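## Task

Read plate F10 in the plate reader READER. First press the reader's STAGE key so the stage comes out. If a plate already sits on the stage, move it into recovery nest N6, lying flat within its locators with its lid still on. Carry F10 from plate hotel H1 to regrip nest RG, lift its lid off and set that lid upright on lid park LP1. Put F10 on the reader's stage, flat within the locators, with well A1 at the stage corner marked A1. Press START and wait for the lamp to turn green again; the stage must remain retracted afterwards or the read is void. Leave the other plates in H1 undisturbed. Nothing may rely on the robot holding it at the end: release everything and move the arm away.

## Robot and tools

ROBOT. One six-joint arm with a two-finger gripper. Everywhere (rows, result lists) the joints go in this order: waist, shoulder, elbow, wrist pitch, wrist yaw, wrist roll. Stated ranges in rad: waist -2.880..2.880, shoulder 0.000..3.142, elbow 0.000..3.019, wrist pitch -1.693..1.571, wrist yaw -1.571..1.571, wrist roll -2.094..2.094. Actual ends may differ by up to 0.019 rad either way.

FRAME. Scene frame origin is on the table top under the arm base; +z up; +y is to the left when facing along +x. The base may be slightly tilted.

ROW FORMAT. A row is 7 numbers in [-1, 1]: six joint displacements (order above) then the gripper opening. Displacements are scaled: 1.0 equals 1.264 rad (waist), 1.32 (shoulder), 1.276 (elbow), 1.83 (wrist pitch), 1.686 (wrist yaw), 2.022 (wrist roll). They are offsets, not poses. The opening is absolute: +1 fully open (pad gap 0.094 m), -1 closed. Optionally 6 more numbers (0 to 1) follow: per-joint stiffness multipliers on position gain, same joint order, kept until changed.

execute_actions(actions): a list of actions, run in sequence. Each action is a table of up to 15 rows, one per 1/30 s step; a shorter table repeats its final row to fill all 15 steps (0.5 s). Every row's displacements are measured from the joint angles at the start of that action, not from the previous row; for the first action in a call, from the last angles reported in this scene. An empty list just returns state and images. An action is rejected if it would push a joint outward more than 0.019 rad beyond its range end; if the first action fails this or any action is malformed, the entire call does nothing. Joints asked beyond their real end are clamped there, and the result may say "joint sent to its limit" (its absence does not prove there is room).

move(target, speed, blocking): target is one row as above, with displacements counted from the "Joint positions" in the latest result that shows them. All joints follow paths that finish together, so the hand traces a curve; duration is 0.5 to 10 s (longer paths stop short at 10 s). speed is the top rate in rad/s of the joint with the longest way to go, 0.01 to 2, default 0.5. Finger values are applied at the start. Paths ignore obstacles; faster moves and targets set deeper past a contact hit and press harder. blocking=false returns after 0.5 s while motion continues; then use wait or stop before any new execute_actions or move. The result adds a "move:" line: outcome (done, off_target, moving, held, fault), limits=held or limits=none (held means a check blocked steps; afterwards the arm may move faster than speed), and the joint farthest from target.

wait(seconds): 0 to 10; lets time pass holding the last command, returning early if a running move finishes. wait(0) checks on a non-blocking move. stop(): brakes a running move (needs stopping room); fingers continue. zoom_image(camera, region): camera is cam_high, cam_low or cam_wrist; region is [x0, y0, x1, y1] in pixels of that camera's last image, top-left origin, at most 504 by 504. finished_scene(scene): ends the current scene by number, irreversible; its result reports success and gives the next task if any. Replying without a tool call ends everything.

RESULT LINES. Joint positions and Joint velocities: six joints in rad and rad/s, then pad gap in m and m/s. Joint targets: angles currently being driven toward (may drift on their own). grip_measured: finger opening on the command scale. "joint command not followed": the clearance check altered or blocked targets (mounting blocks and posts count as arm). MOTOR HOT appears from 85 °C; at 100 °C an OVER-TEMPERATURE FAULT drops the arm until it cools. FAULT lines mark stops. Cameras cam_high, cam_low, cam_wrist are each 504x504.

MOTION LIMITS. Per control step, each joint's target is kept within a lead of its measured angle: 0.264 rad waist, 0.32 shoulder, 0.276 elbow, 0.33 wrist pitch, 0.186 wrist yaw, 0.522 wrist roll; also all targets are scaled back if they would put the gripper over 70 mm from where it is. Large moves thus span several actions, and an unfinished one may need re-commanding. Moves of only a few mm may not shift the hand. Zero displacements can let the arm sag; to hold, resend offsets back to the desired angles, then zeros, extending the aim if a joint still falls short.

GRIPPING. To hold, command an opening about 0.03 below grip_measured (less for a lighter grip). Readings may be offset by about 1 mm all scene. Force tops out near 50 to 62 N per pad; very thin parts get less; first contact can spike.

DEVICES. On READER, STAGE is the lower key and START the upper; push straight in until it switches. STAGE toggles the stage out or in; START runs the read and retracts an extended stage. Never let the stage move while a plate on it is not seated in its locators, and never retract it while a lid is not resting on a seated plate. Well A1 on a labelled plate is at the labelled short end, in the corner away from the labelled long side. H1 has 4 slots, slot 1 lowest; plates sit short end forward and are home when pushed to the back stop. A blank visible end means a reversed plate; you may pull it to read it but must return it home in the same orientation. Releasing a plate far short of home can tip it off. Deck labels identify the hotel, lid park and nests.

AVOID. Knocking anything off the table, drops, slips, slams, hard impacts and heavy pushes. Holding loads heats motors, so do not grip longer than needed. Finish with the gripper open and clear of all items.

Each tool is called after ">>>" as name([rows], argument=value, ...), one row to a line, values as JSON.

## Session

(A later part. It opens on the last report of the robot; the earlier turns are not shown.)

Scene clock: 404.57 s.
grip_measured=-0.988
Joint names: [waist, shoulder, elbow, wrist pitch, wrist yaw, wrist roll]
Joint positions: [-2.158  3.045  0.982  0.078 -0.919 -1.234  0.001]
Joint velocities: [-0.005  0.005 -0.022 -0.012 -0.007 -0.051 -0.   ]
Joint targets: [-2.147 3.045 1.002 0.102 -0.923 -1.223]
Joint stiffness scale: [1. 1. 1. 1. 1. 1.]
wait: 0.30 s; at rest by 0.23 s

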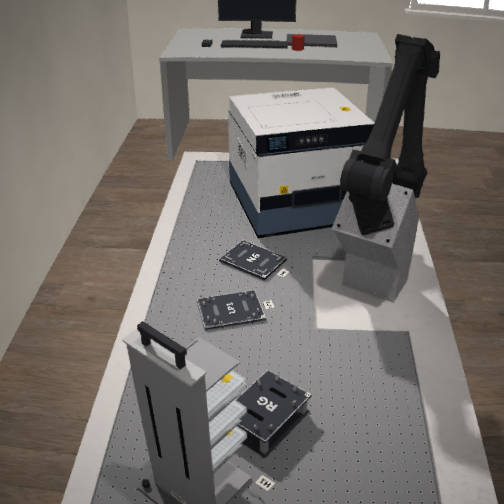

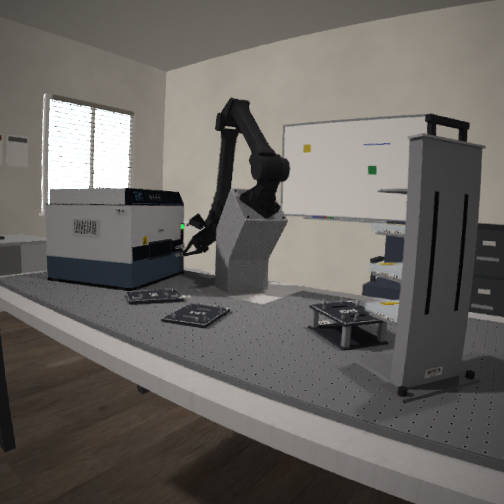

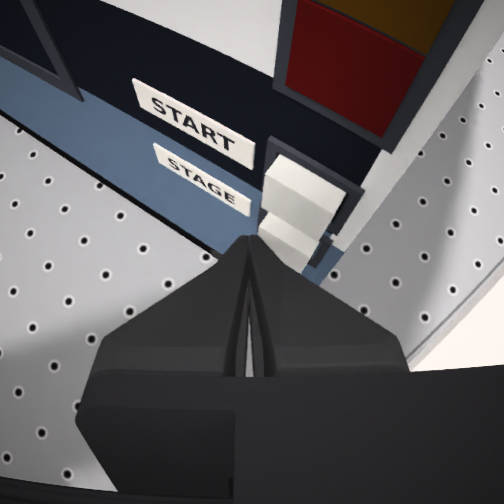

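>>> execute_actions([
  [[0.008,0,0.015,0.010,-0.0024,0.005,-1],[0.007,0,0.0145,0.006,-0.0022,0.005,-1],[0.006,0,0.014,0.001,-0.002,0.005,-1],[0.005,0,0.0135,-0.004,-0.0018,0.005,-1],[0.004,0,0.013,-0.009,-0.0016,0.005,-1],[0.003,0,0.0125,-0.012,-0.0014,0.005,-1],[0.002,0,0.012,-0.015,-0.0012,0.005,-1],[0.001,0,0.0115,-0.018,-0.001,0.005,-1],[0,0,0.011,-0.0205,-0.0008,0.005,-1],[-0.0015,0,0.0105,-0.0225,-0.0006,0.005,-1],[-0.003,0,0.01,-0.0242,-0.0004,0.005,-1],[-0.0045,0,0.0095,-0.0255,-0.0002,0.005,-1],[-0.006,0,0.0094,-0.0263,0,0.005,-1],[-0.0075,0,0.0094,-0.0268,0,0.005,-1],[-0.0087,0,0.0094,-0.0268,0,0.005,-1]],
  [[-0.009,0,0.0094,-0.009,0.0015,0.005,-1],[-0.0097,0,0.0094,-0.008,0.0033,0.005,-1],[-0.0109,0,0.0094,-0.007,0.0045,0.005,-1],[-0.0125,0,0.0094,-0.006,0.006,0.005,-1],[-0.0143,0,0.0094,-0.005,0.0077,0.005,-1],[-0.0162,0,0.0094,-0.004,0.0095,0.005,-1],[-0.0183,0,0.0094,-0.003,0.0115,0.005,-1],[-0.0205,0,0.0094,-0.002,0.0135,0.005,-1],[-0.0226,0,0.0094,-0.001,0.0155,0.005,-1],[-0.0246,0,0.0094,0,0.0173,0.005,-1],[-0.0263,0,0.0094,0,0.019,0.005,-1],[-0.0279,0,0.0094,0,0.0205,0.005,-1],[-0.0291,0,0.0094,0,0.0216,0.005,-1],[-0.0298,0,0.0094,0,0.0223,0.005,-1],[-0.0301,0,0.0094,0,0.0226,0.005,-1]],
])

>>> wait(seconds=0.2)

>>> zoom_image(camera="cam_wrist", region=[200, 120, 340, 260])

Scene clock: 443.77 s.
grip_measured=-0.988
Joint names: [waist, shoulder, elbow, wrist pitch, wrist yaw, wrist roll]
Joint positions: [-2.185  3.045  0.982  0.05  -0.887 -1.234  0.001]
Joint velocities: [-0.054 -0.005 -0.002 -0.002  0.007 -0.037  0.001]
Joint targets: [-2.196 3.045 0.994 0.050 -0.881 -1.224]
Joint stiffness scale: [1. 1. 1. 1. 1. 1.]

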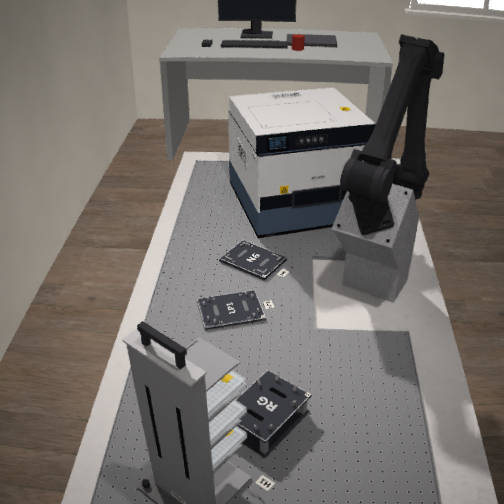

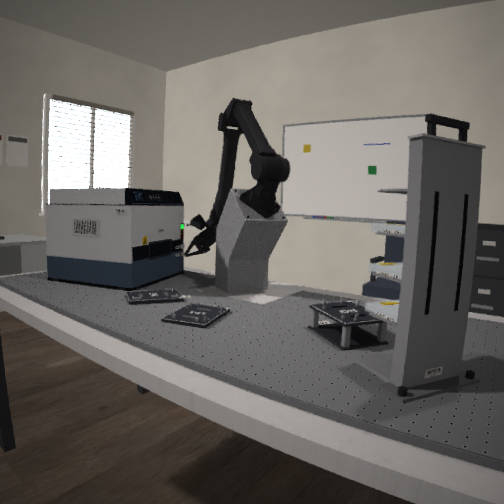

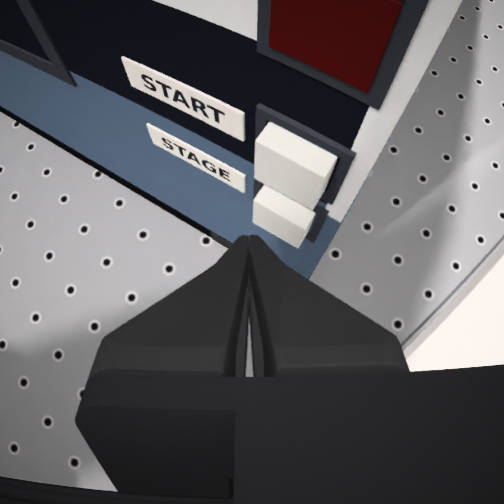

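Scene clock: 443.97 s.
grip_measured=-0.988
Joint names: [waist, shoulder, elbow, wrist pitch, wrist yaw, wrist roll]
Joint positions: [-2.186  3.045  0.982  0.05  -0.886 -1.234  0.001]
Joint velocities: [-0.005 -0.015  0.002  0.002  0.022  0.007  0.   ]
Joint targets: [-2.196 3.045 0.994 0.050 -0.881 -1.224]
Joint stiffness scale: [1. 1. 1. 1. 1. 1.]
wait: 0.20 s; at rest by 0.17 s

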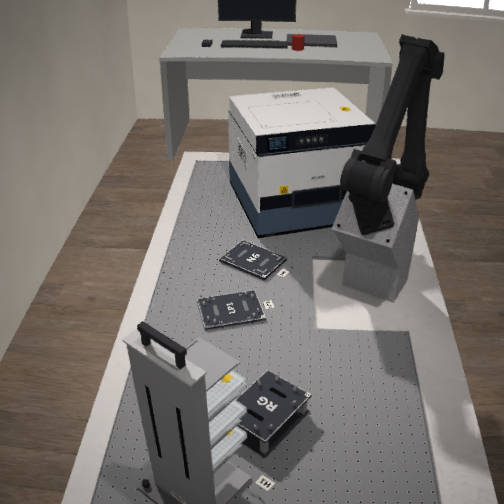

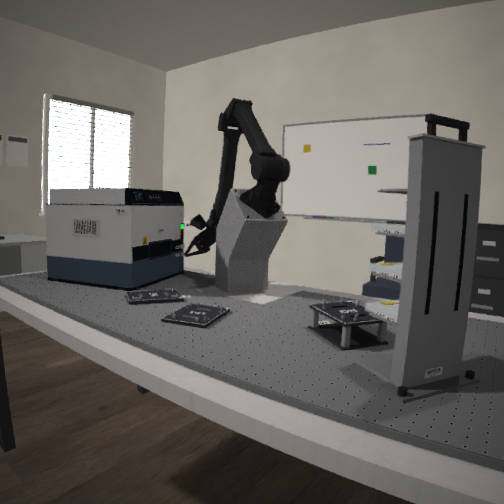

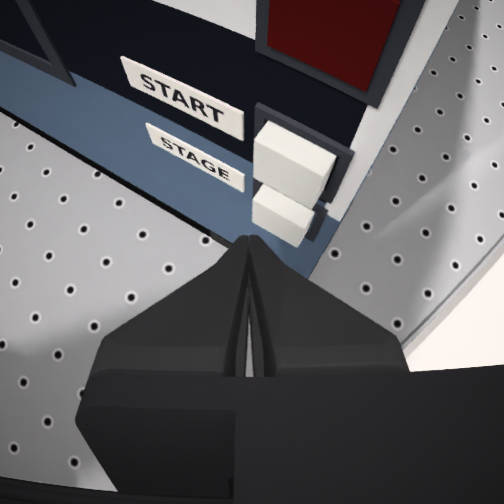

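Region (200, 120, 340, 260) of cam_wrist's 504x504 image, scaled by 3.600, with more detail than that image has.

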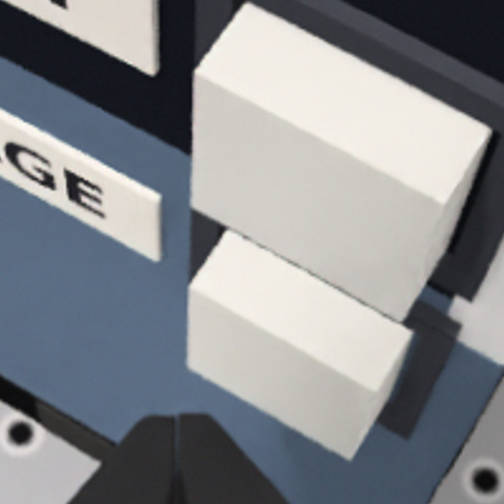

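>>> execute_actions([
  [[-0.004,-0.001,0.011,0.002,0.002,0.005,-1],[0.001,-0.002,0.0126,0.004,0.001,0.005,-1],[0.005,-0.003,0.0142,0.006,0,0.005,-1],[0.0087,-0.004,0.0157,0.008,-0.001,0.005,-1],[0.0112,-0.005,0.0181,0.0098,-0.0018,0.005,-1],[0.0136,-0.005,0.0204,0.0098,-0.0018,0.005,-1],[0.0161,-0.005,0.0228,0.0098,-0.0018,0.005,-1],[0.0185,-0.005,0.0251,0.0098,-0.0018,0.005,-1],[0.021,-0.005,0.0275,0.0098,-0.0018,0.005,-1],[0.0234,-0.005,0.0298,0.0098,-0.0018,0.005,-1],[0.0259,-0.005,0.0322,0.0098,-0.0018,0.005,-1],[0.0283,-0.005,0.0345,0.0098,-0.0018,0.005,-1],[0.0308,-0.005,0.0369,0.0098,-0.0018,0.005,-1],[0.0332,-0.005,0.0392,0.0098,-0.0018,0.005,-1],[0.0356,-0.005,0.0415,0.0098,-0.0018,0.005,-1]],
])

>>> wait(seconds=0.4)

Scene clock: 470.90 s.
grip_measured=-0.988
Joint names: [waist, shoulder, elbow, wrist pitch, wrist yaw, wrist roll]
Joint positions: [-2.161  3.045  1.003  0.05  -0.886 -1.234  0.001]
Joint velocities: [ 0.054  0.005  0.007 -0.002  0.007 -0.037  0.   ]
Joint targets: [-2.141 3.038 1.036 0.068 -0.889 -1.224]
Joint stiffness scale: [1. 1. 1. 1. 1. 1.]

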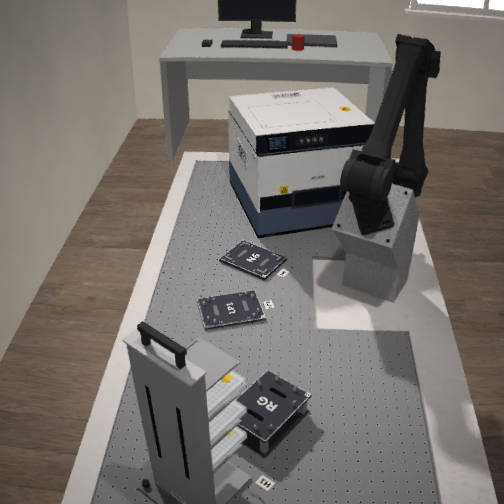

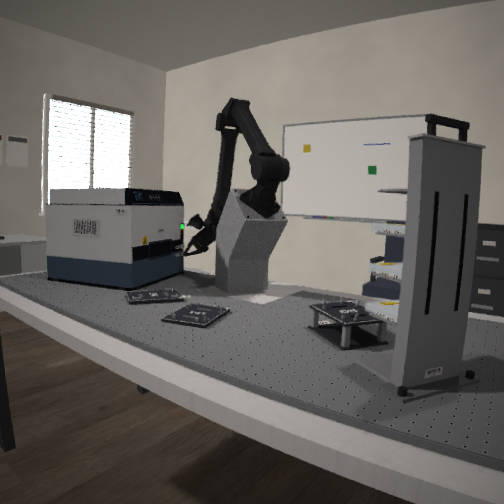

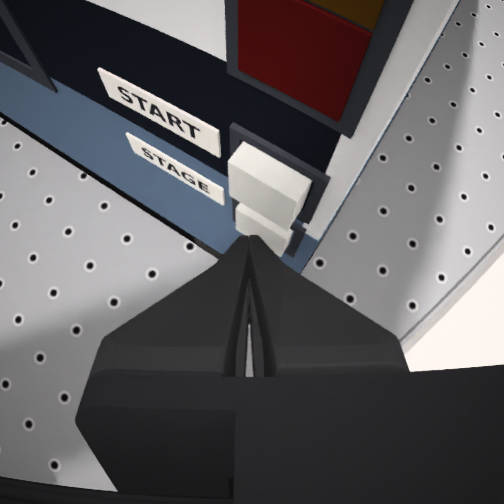

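Scene clock: 471.30 s.
grip_measured=-0.988
Joint names: [waist, shoulder, elbow, wrist pitch, wrist yaw, wrist roll]
Joint positions: [-2.157  3.045  1.005  0.05  -0.886 -1.234  0.001]
Joint velocities: [-0.005  0.005 -0.007  0.002  0.007  0.081  0.001]
Joint targets: [-2.141 3.038 1.036 0.068 -0.889 -1.224]
Joint stiffness scale: [1. 1. 1. 1. 1. 1.]
wait: 0.40 s; at rest by 0.23 s

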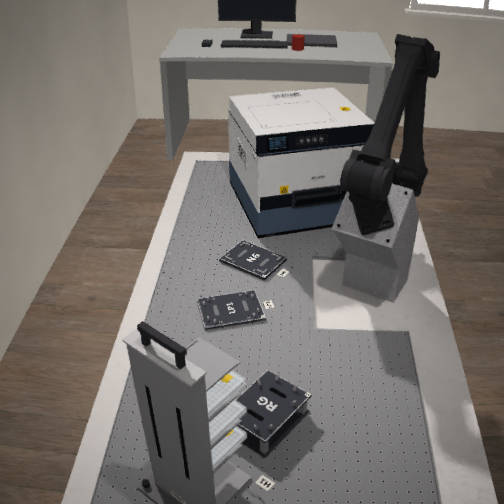

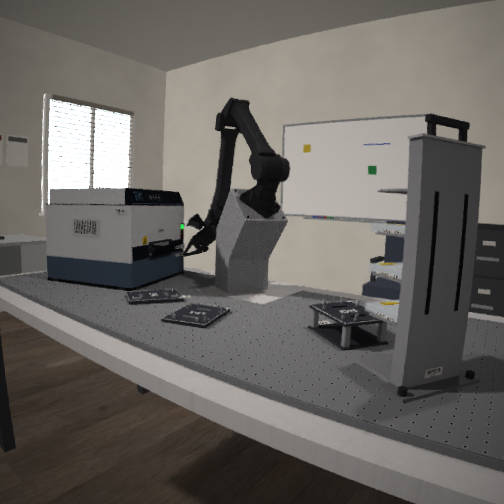

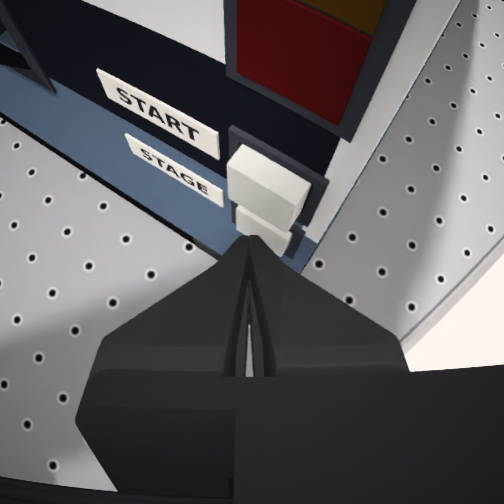

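>>> move(target=[-0.095,0,-0.05,0,0,0,-1], speed=0.4)

Scene clock: 475.37 s.
grip_measured=-0.988
Joint names: [waist, shoulder, elbow, wrist pitch, wrist yaw, wrist roll]
Joint positions: [-2.273  3.045  0.944  0.05  -0.885 -1.234  0.001]
Joint velocities: [-0.015 -0.005 -0.012 -0.002  0.022 -0.066 -0.001]
Joint targets: [-2.277 3.045 0.941 0.050 -0.886 -1.234]
Joint stiffness scale: [1. 1. 1. 1. 1. 1.]
move: done; limits=none; farthest joint: the waist, 0.004 radians from its target (0.120 radians at the start)

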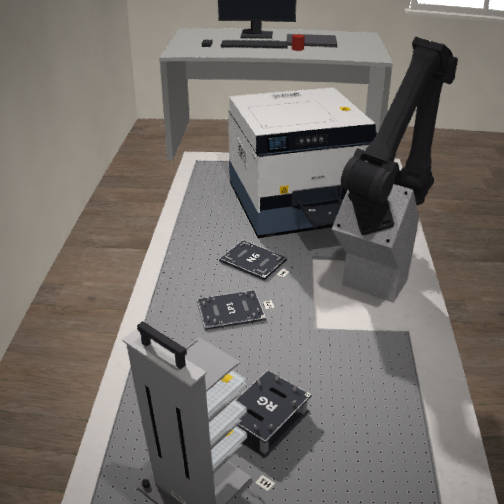

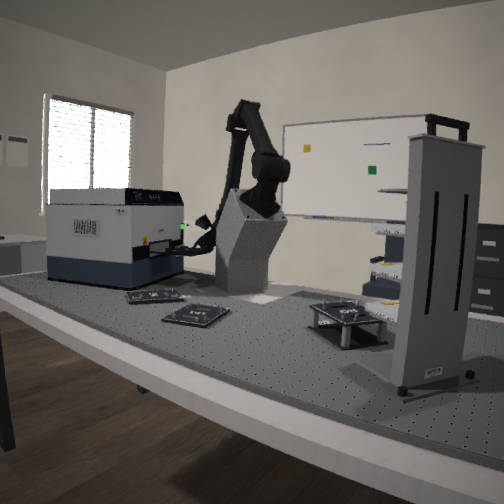

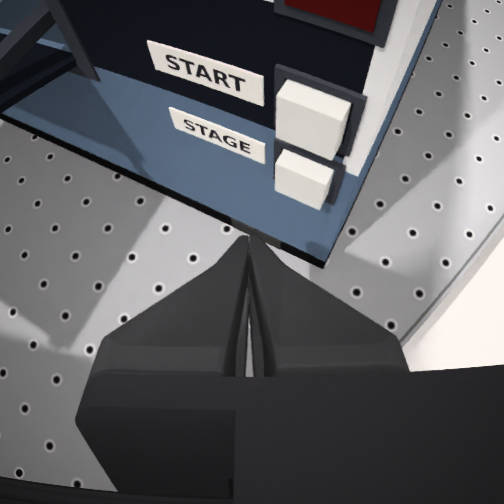

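>>> zoom_image(camera="cam_high", region=[270, 160, 370, 260])

>>> zoom_image(camera="cam_low", region=[130, 200, 230, 300])

Region (270, 160, 370, 260) of cam_high's 504x504 image, scaled by 5.040, with more detail than that image has.

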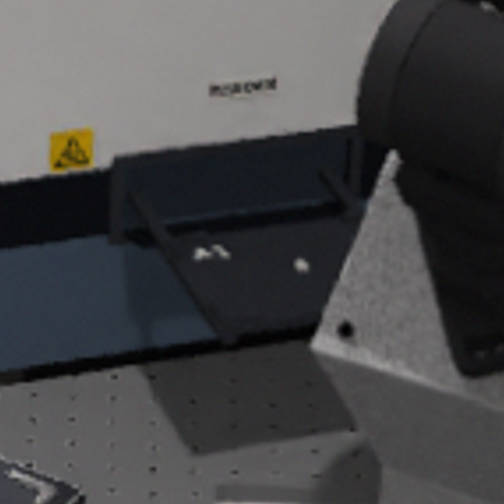

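Region (130, 200, 230, 300) of cam_low's 504x504 image, scaled by 5.040, with more detail than that image has.

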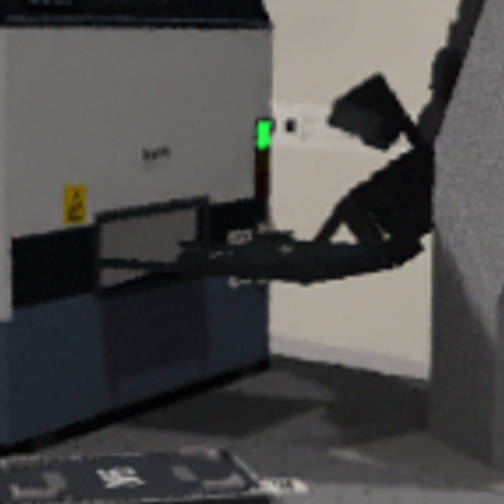

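>>> zoom_image(camera="cam_high", region=[120, 314, 320, 504])

>>> zoom_image(camera="cam_low", region=[300, 170, 504, 400])

Region (120, 314, 320, 504) of cam_high's 504x504 image, scaled by 2.520, with more detail than that image has; it fills the top 479 rows of this view, and the rest is white.

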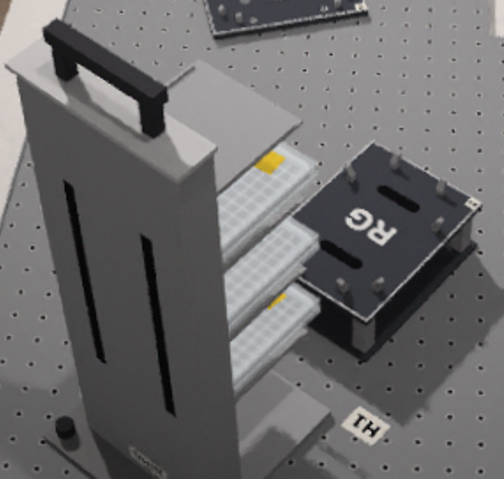

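Region (300, 170, 504, 400) of cam_low's 504x504 image, scaled by 2.191, with more detail than that image has; it fills the left 447 columns of this view, and the rest is white.

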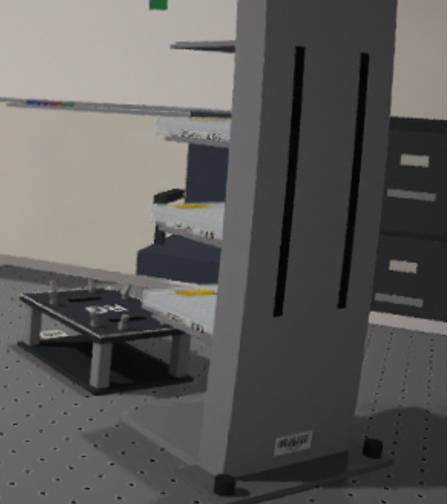

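>>> move(target=[0.2555,-0.4508,-0.1912,-0.2568,0.1572,-0.1563,-1], speed=1.2)

Scene clock: 596.77 s.
grip_measured=-0.988
Joint names: [waist, shoulder, elbow, wrist pitch, wrist yaw, wrist roll]
Joint positions: [-1.953  2.436  0.703 -0.402 -0.625 -1.539  0.001]
Joint velocities: [ 0.005 -0.005 -0.012 -0.002  0.007 -0.007  0.001]
Joint targets: [-1.950 2.449 0.700 -0.420 -0.620 -1.550]
Joint stiffness scale: [1. 1. 1. 1. 1. 1.]
move: done; limits=none; farthest joint: the wrist pitch, 0.018 radians from its target (0.470 radians at the start)

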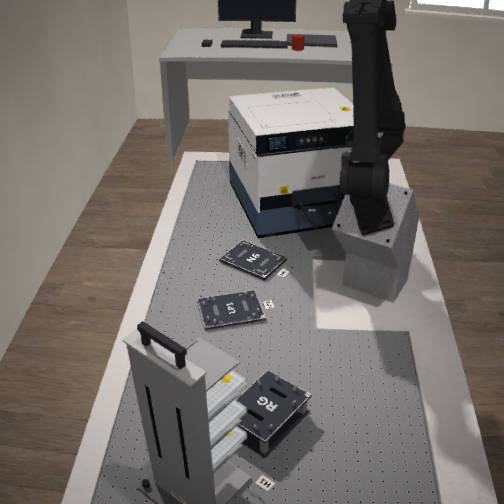

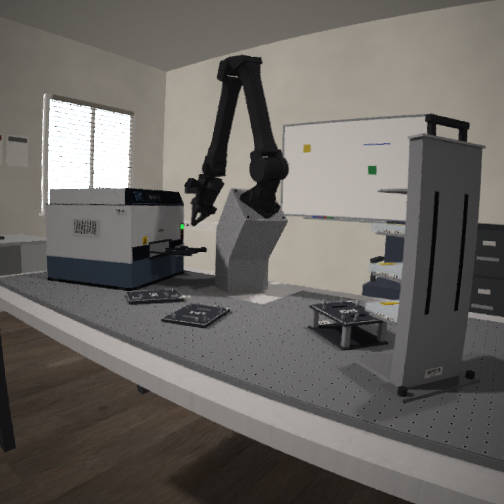

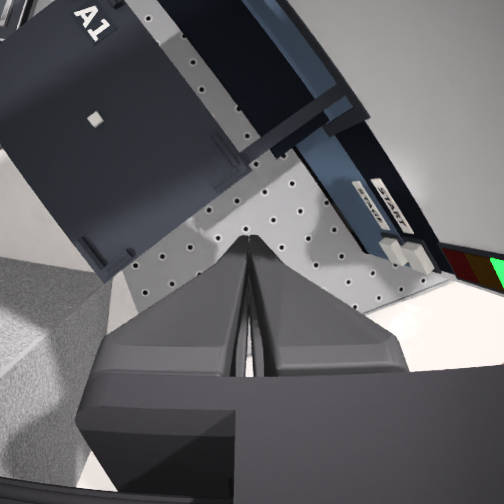

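>>> move(target=[0.4335,-0.1265,0.0345,-0.1169,0.1079,-0.1034,1], speed=1.2)

Scene clock: 602.53 s.
grip_measured=+1.000
Joint names: [waist, shoulder, elbow, wrist pitch, wrist yaw, wrist roll]
Joint positions: [-1.4    2.276  0.727 -0.597 -0.447 -1.737  0.094]
Joint velocities: [-0.015  0.015  0.002 -0.002 -0.066 -0.095  0.   ]
Joint targets: [-1.405 2.269 0.747 -0.616 -0.443 -1.748]
Joint stiffness scale: [1. 1. 1. 1. 1. 1.]
move: done; limits=none; farthest joint: the elbow, 0.020 radians from its target (0.044 radians at the start)

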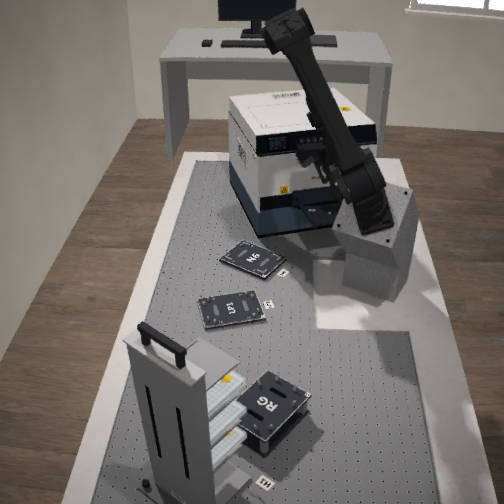

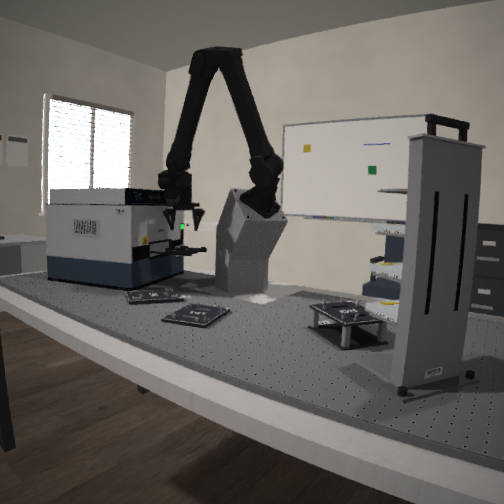

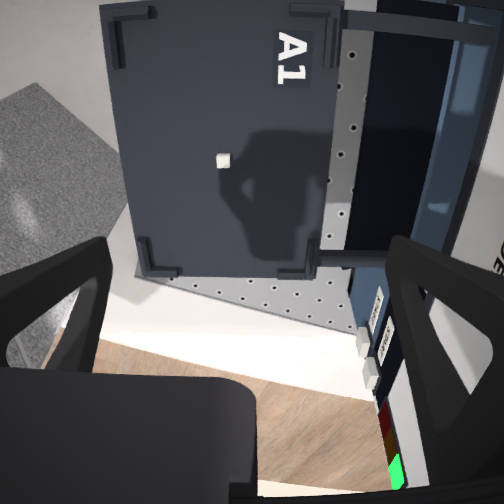

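>>> zoom_image(camera="cam_wrist", region=[80, 0, 360, 140])

>>> zoom_image(camera="cam_wrist", region=[100, 140, 350, 300])

Region (80, 0, 360, 140) of cam_wrist's 504x504 image, scaled by 1.800, with more detail than that image has.

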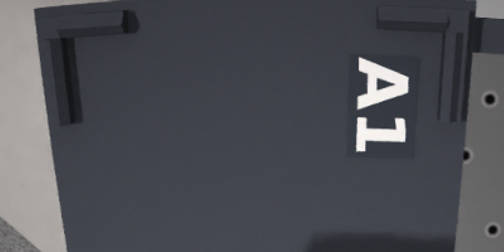

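Region (100, 140, 350, 300) of cam_wrist's 504x504 image, scaled by 2.016, with more detail than that image has; it fills the top 323 rows of this view, and the rest is white.

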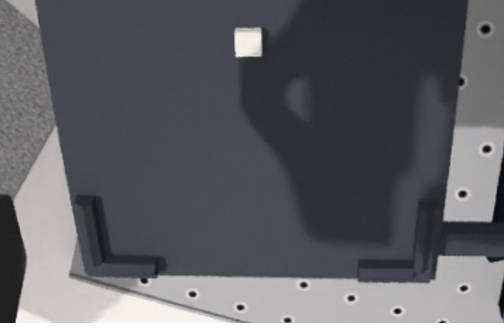

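>>> zoom_image(camera="cam_wrist", region=[200, 138, 250, 188])

>>> zoom_image(camera="cam_low", region=[160, 225, 220, 270])

Region (200, 138, 250, 188) of cam_wrist's 504x504 image, scaled by 10.080, with more detail than that image has.

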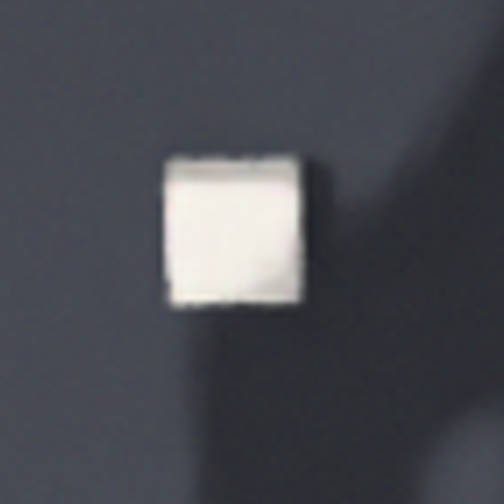

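Region (160, 225, 220, 270) of cam_low's 504x504 image, scaled by 8.400, with more detail than that image has; it fills the top 378 rows of this view, and the rest is white.

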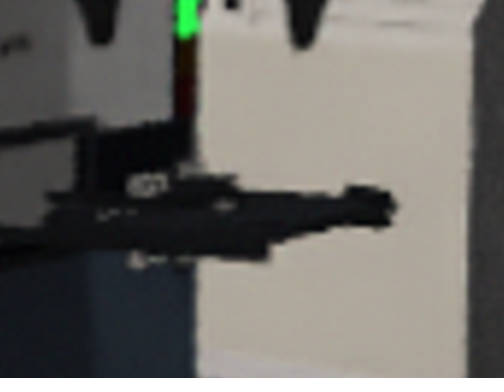

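>>> move(target=[0.0898,0.1127,-0.0535,0.1557,-0.0366,0.0623,-0.62], speed=0.6)

Scene clock: 656.13 s.
grip_measured=-0.618
Joint names: [waist, shoulder, elbow, wrist pitch, wrist yaw, wrist roll]
Joint positions: [-1.298  2.412  0.66  -0.332 -0.505 -1.622  0.018]
Joint velocities: [-0.005 -0.005  0.012  0.012 -0.007 -0.037  0.001]
Joint targets: [-1.287 2.425 0.659 -0.312 -0.509 -1.611]
Joint stiffness scale: [1. 1. 1. 1. 1. 1.]
move: done; limits=none; farthest joint: the wrist pitch, 0.020 radians from its target (0.285 radians at the start)

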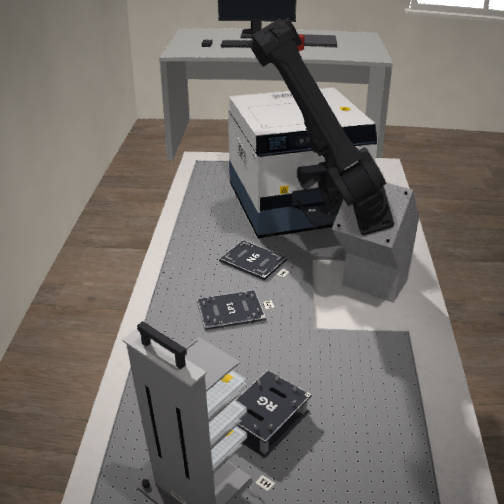

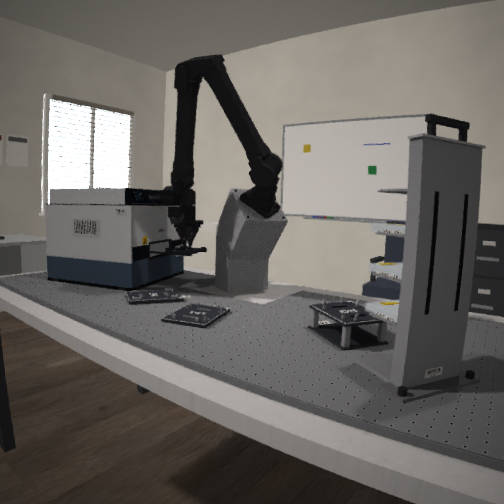

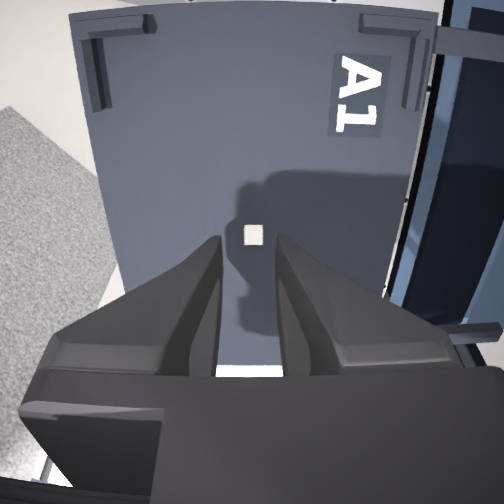

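>>> zoom_image(camera="cam_wrist", region=[205, 195, 295, 285])

>>> zoom_image(camera="cam_wrist", region=[60, 0, 450, 130])

Region (205, 195, 295, 285) of cam_wrist's 504x504 image, scaled by 5.600, with more detail than that image has.

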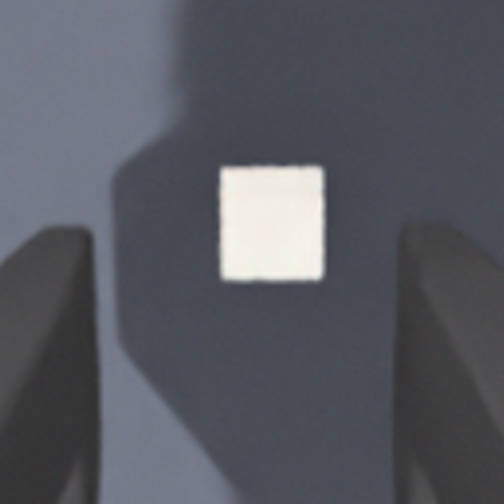

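Region (60, 0, 450, 130) of cam_wrist's 504x504 image, scaled by 1.292, with more detail than that image has.

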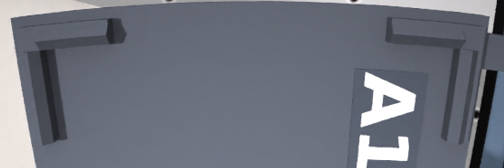

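>>> execute_actions([
  [[0.0089,0.0115,-0.0008,0.0111,-0.0025,0.0056,-0.62],[0.0096,0.0135,-0.0008,0.0118,-0.0027,0.006,-0.62],[0.0107,0.0155,-0.0008,0.0127,-0.0031,0.0066,-0.62],[0.0121,0.0172,-0.0008,0.014,-0.0036,0.0075,-0.62],[0.0137,0.0185,-0.0008,0.0154,-0.0041,0.0085,-0.62],[0.0154,0.0198,-0.0008,0.0171,-0.0048,0.0096,-0.62],[0.0173,0.021,-0.0008,0.0188,-0.0054,0.0108,-0.62],[0.0192,0.0222,-0.0008,0.0205,-0.0061,0.0119,-0.62],[0.0211,0.0234,-0.0008,0.0222,-0.0067,0.0131,-0.62],[0.0228,0.0245,-0.0008,0.0239,-0.0074,0.0142,-0.62],[0.0244,0.0255,-0.0008,0.0253,-0.0079,0.0152,-0.62],[0.0258,0.0263,-0.0008,0.0266,-0.0084,0.0161,-0.62],[0.0269,0.0269,-0.0008,0.0275,-0.0088,0.0167,-0.62],[0.0276,0.0273,-0.0008,0.0282,-0.009,0.0171,-0.62],[0.0278,0.0275,-0.0008,0.0284,-0.0091,0.0173,-0.62]],
])

>>> wait(seconds=0.2)

>>> zoom_image(camera="cam_wrist", region=[205, 205, 295, 295])

Scene clock: 687.17 s.
grip_measured=-0.618
Joint names: [waist, shoulder, elbow, wrist pitch, wrist yaw, wrist roll]
Joint positions: [-1.282  2.421  0.66  -0.302 -0.515 -1.603  0.018]
Joint velocities: [ 0.034  0.044 -0.002  0.027  0.022 -0.022 -0.001]
Joint targets: [-1.263 2.448 0.659 -0.280 -0.520 -1.587]
Joint stiffness scale: [1. 1. 1. 1. 1. 1.]

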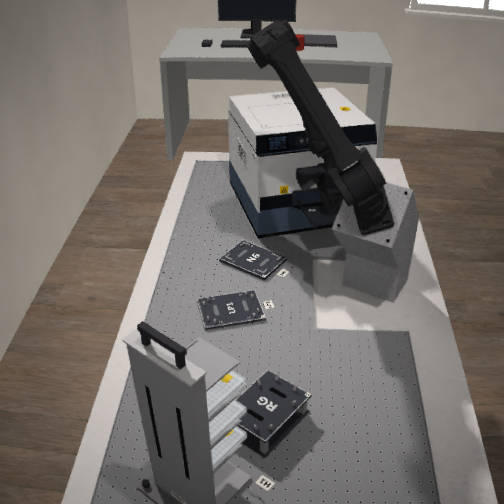

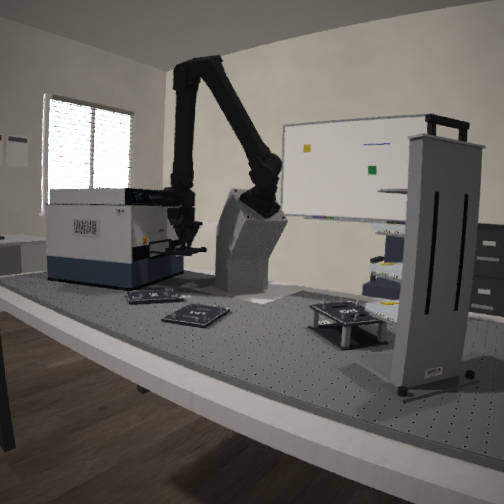

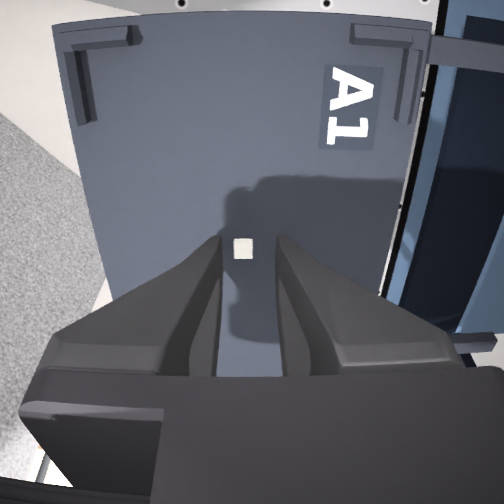

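Scene clock: 687.37 s.
grip_measured=-0.618
Joint names: [waist, shoulder, elbow, wrist pitch, wrist yaw, wrist roll]
Joint positions: [-1.279  2.423  0.66  -0.3   -0.515 -1.599  0.018]
Joint velocities: [ 0.005  0.005 -0.022  0.002  0.037 -0.007  0.001]
Joint targets: [-1.263 2.448 0.659 -0.280 -0.520 -1.587]
Joint stiffness scale: [1. 1. 1. 1. 1. 1.]
wait: 0.20 s; no rest

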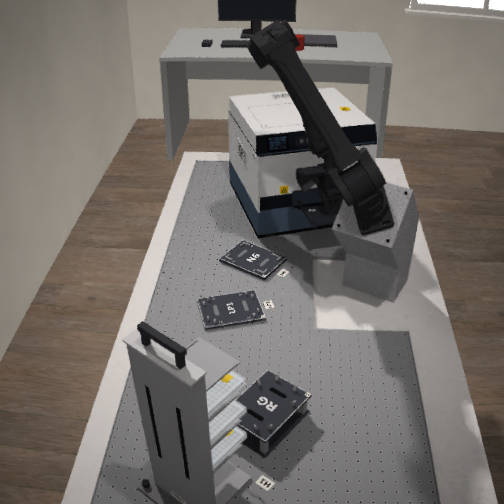

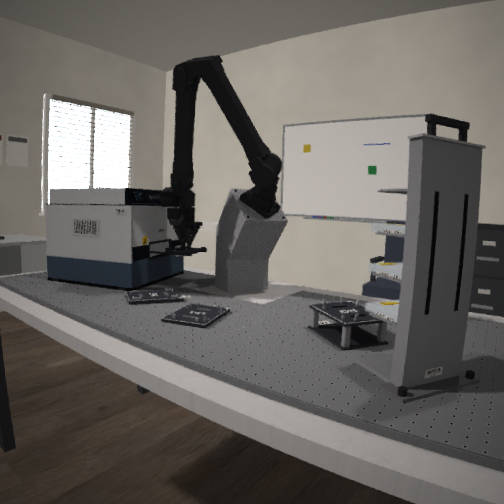

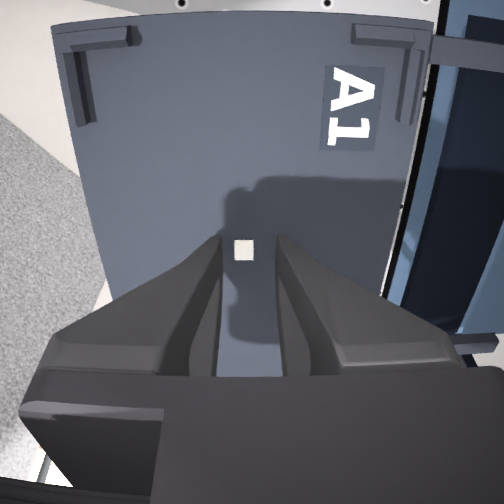

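Region (205, 205, 295, 295) of cam_wrist's 504x504 image, scaled by 5.600, with more detail than that image has.

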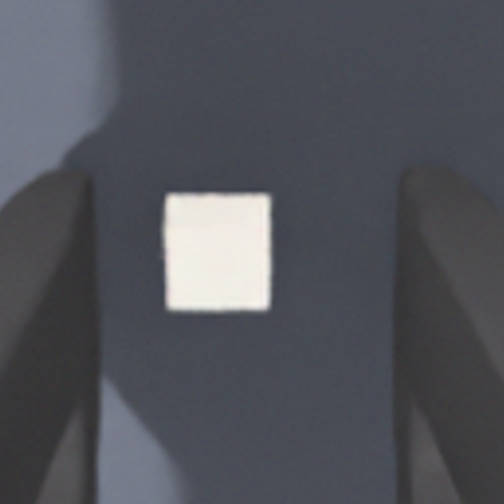

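>>> execute_actions(actions=[])

Scene clock: 711.27 s.
grip_measured=-0.618
Joint names: [waist, shoulder, elbow, wrist pitch, wrist yaw, wrist roll]
Joint positions: [-1.279  2.423  0.66  -0.3   -0.515 -1.598  0.018]
Joint velocities: [-0.015 -0.005 -0.017  0.007 -0.037  0.066  0.   ]
Joint targets: [-1.263 2.448 0.659 -0.280 -0.520 -1.587]
Joint stiffness scale: [1. 1. 1. 1. 1. 1.]

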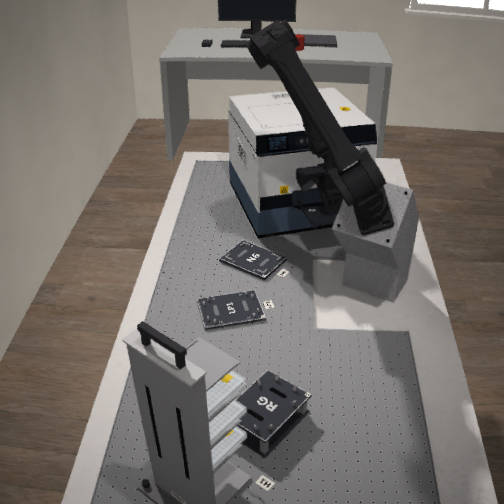

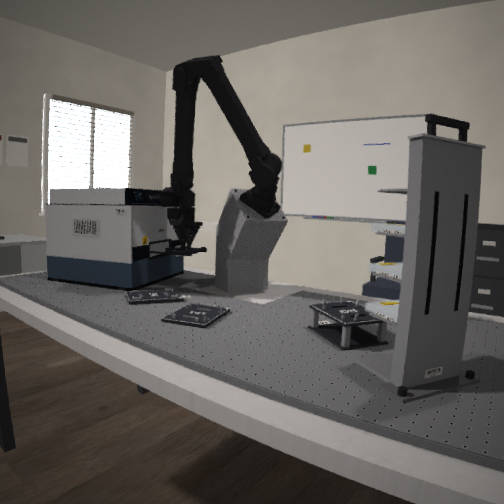

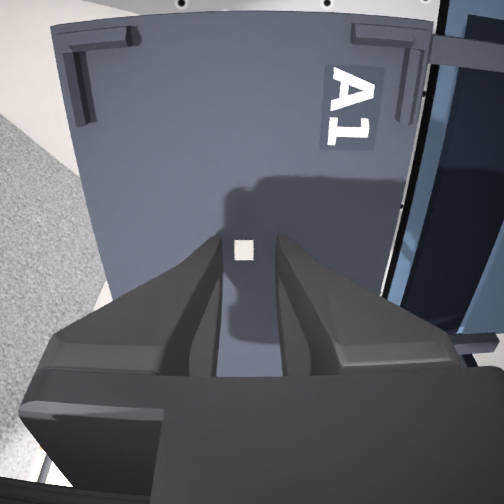

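>>> execute_actions([
  [[0.0130,0.0192,-0.0008,0.0109,-0.0030,0.0054,-0.62],[0.0134,0.0196,-0.0008,0.0109,-0.0030,0.0054,-0.62],[0.0139,0.0200,-0.0008,0.0109,-0.0030,0.0054,-0.62],[0.0144,0.0205,-0.0008,0.0109,-0.0030,0.0054,-0.62],[0.0149,0.0209,-0.0008,0.0109,-0.0030,0.0054,-0.62],[0.0154,0.0213,-0.0008,0.0109,-0.0030,0.0054,-0.62],[0.0159,0.0217,-0.0008,0.0109,-0.0030,0.0054,-0.62],[0.0163,0.0221,-0.0008,0.0109,-0.0030,0.0054,-0.62],[0.0166,0.0224,-0.0008,0.0109,-0.0030,0.0054,-0.62]],
])

>>> wait(seconds=0.3)

Scene clock: 718.47 s.
grip_measured=-0.618
Joint names: [waist, shoulder, elbow, wrist pitch, wrist yaw, wrist roll]
Joint positions: [-1.277  2.427  0.66  -0.3   -0.516 -1.597  0.018]
Joint velocities: [-0.005  0.015  0.007  0.002  0.022 -0.007 -0.001]
Joint targets: [-1.259 2.453 0.659 -0.280 -0.521 -1.587]
Joint stiffness scale: [1. 1. 1. 1. 1. 1.]

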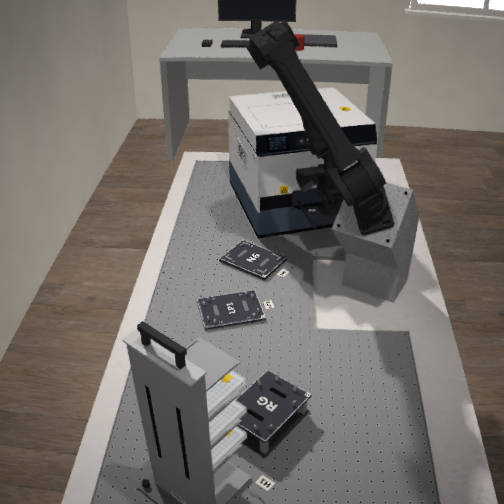

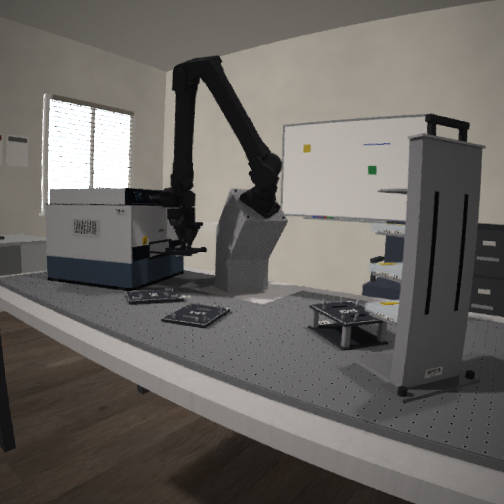

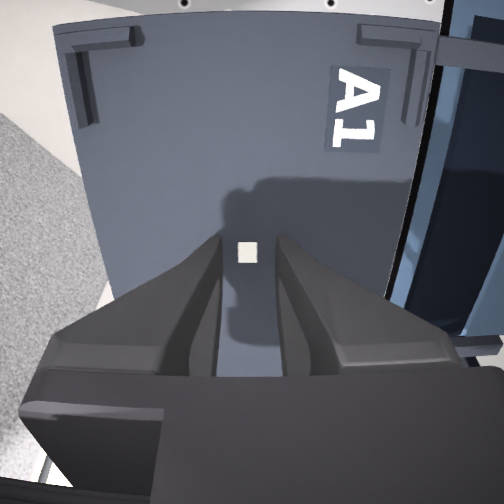

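Scene clock: 718.77 s.
grip_measured=-0.618
Joint names: [waist, shoulder, elbow, wrist pitch, wrist yaw, wrist roll]
Joint positions: [-1.277  2.427  0.66  -0.3   -0.516 -1.597  0.018]
Joint velocities: [-0.005  0.005 -0.017 -0.002  0.007  0.007 -0.   ]
Joint targets: [-1.259 2.453 0.659 -0.280 -0.521 -1.587]
Joint stiffness scale: [1. 1. 1. 1. 1. 1.]
wait: 0.30 s; at rest by 0.17 s

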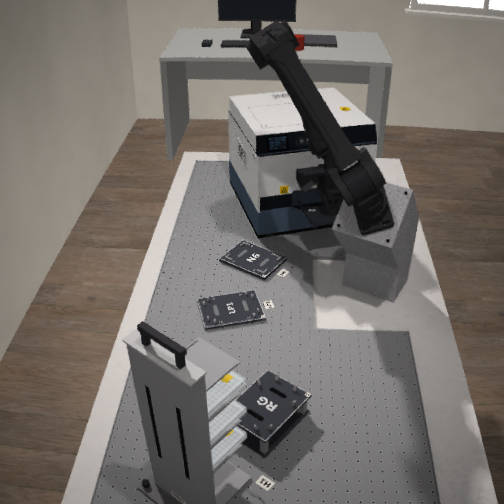

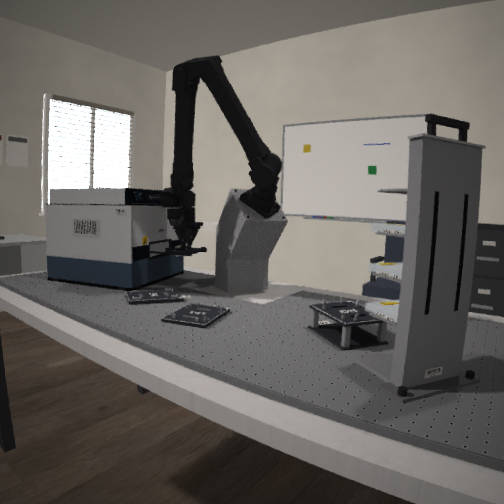

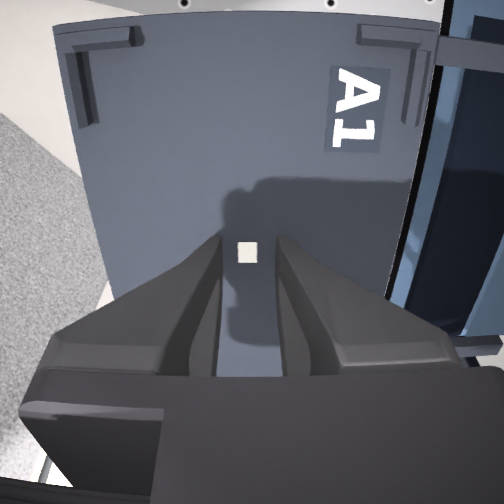

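>>> zoom_image(camera="cam_wrist", region=[200, 210, 300, 290])

Region (200, 210, 300, 290) of cam_wrist's 504x504 image, scaled by 5.040, with more detail than that image has; it fills the top 403 rows of this view, and the rest is white.

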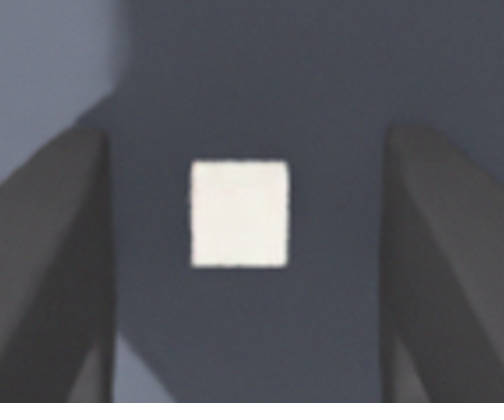

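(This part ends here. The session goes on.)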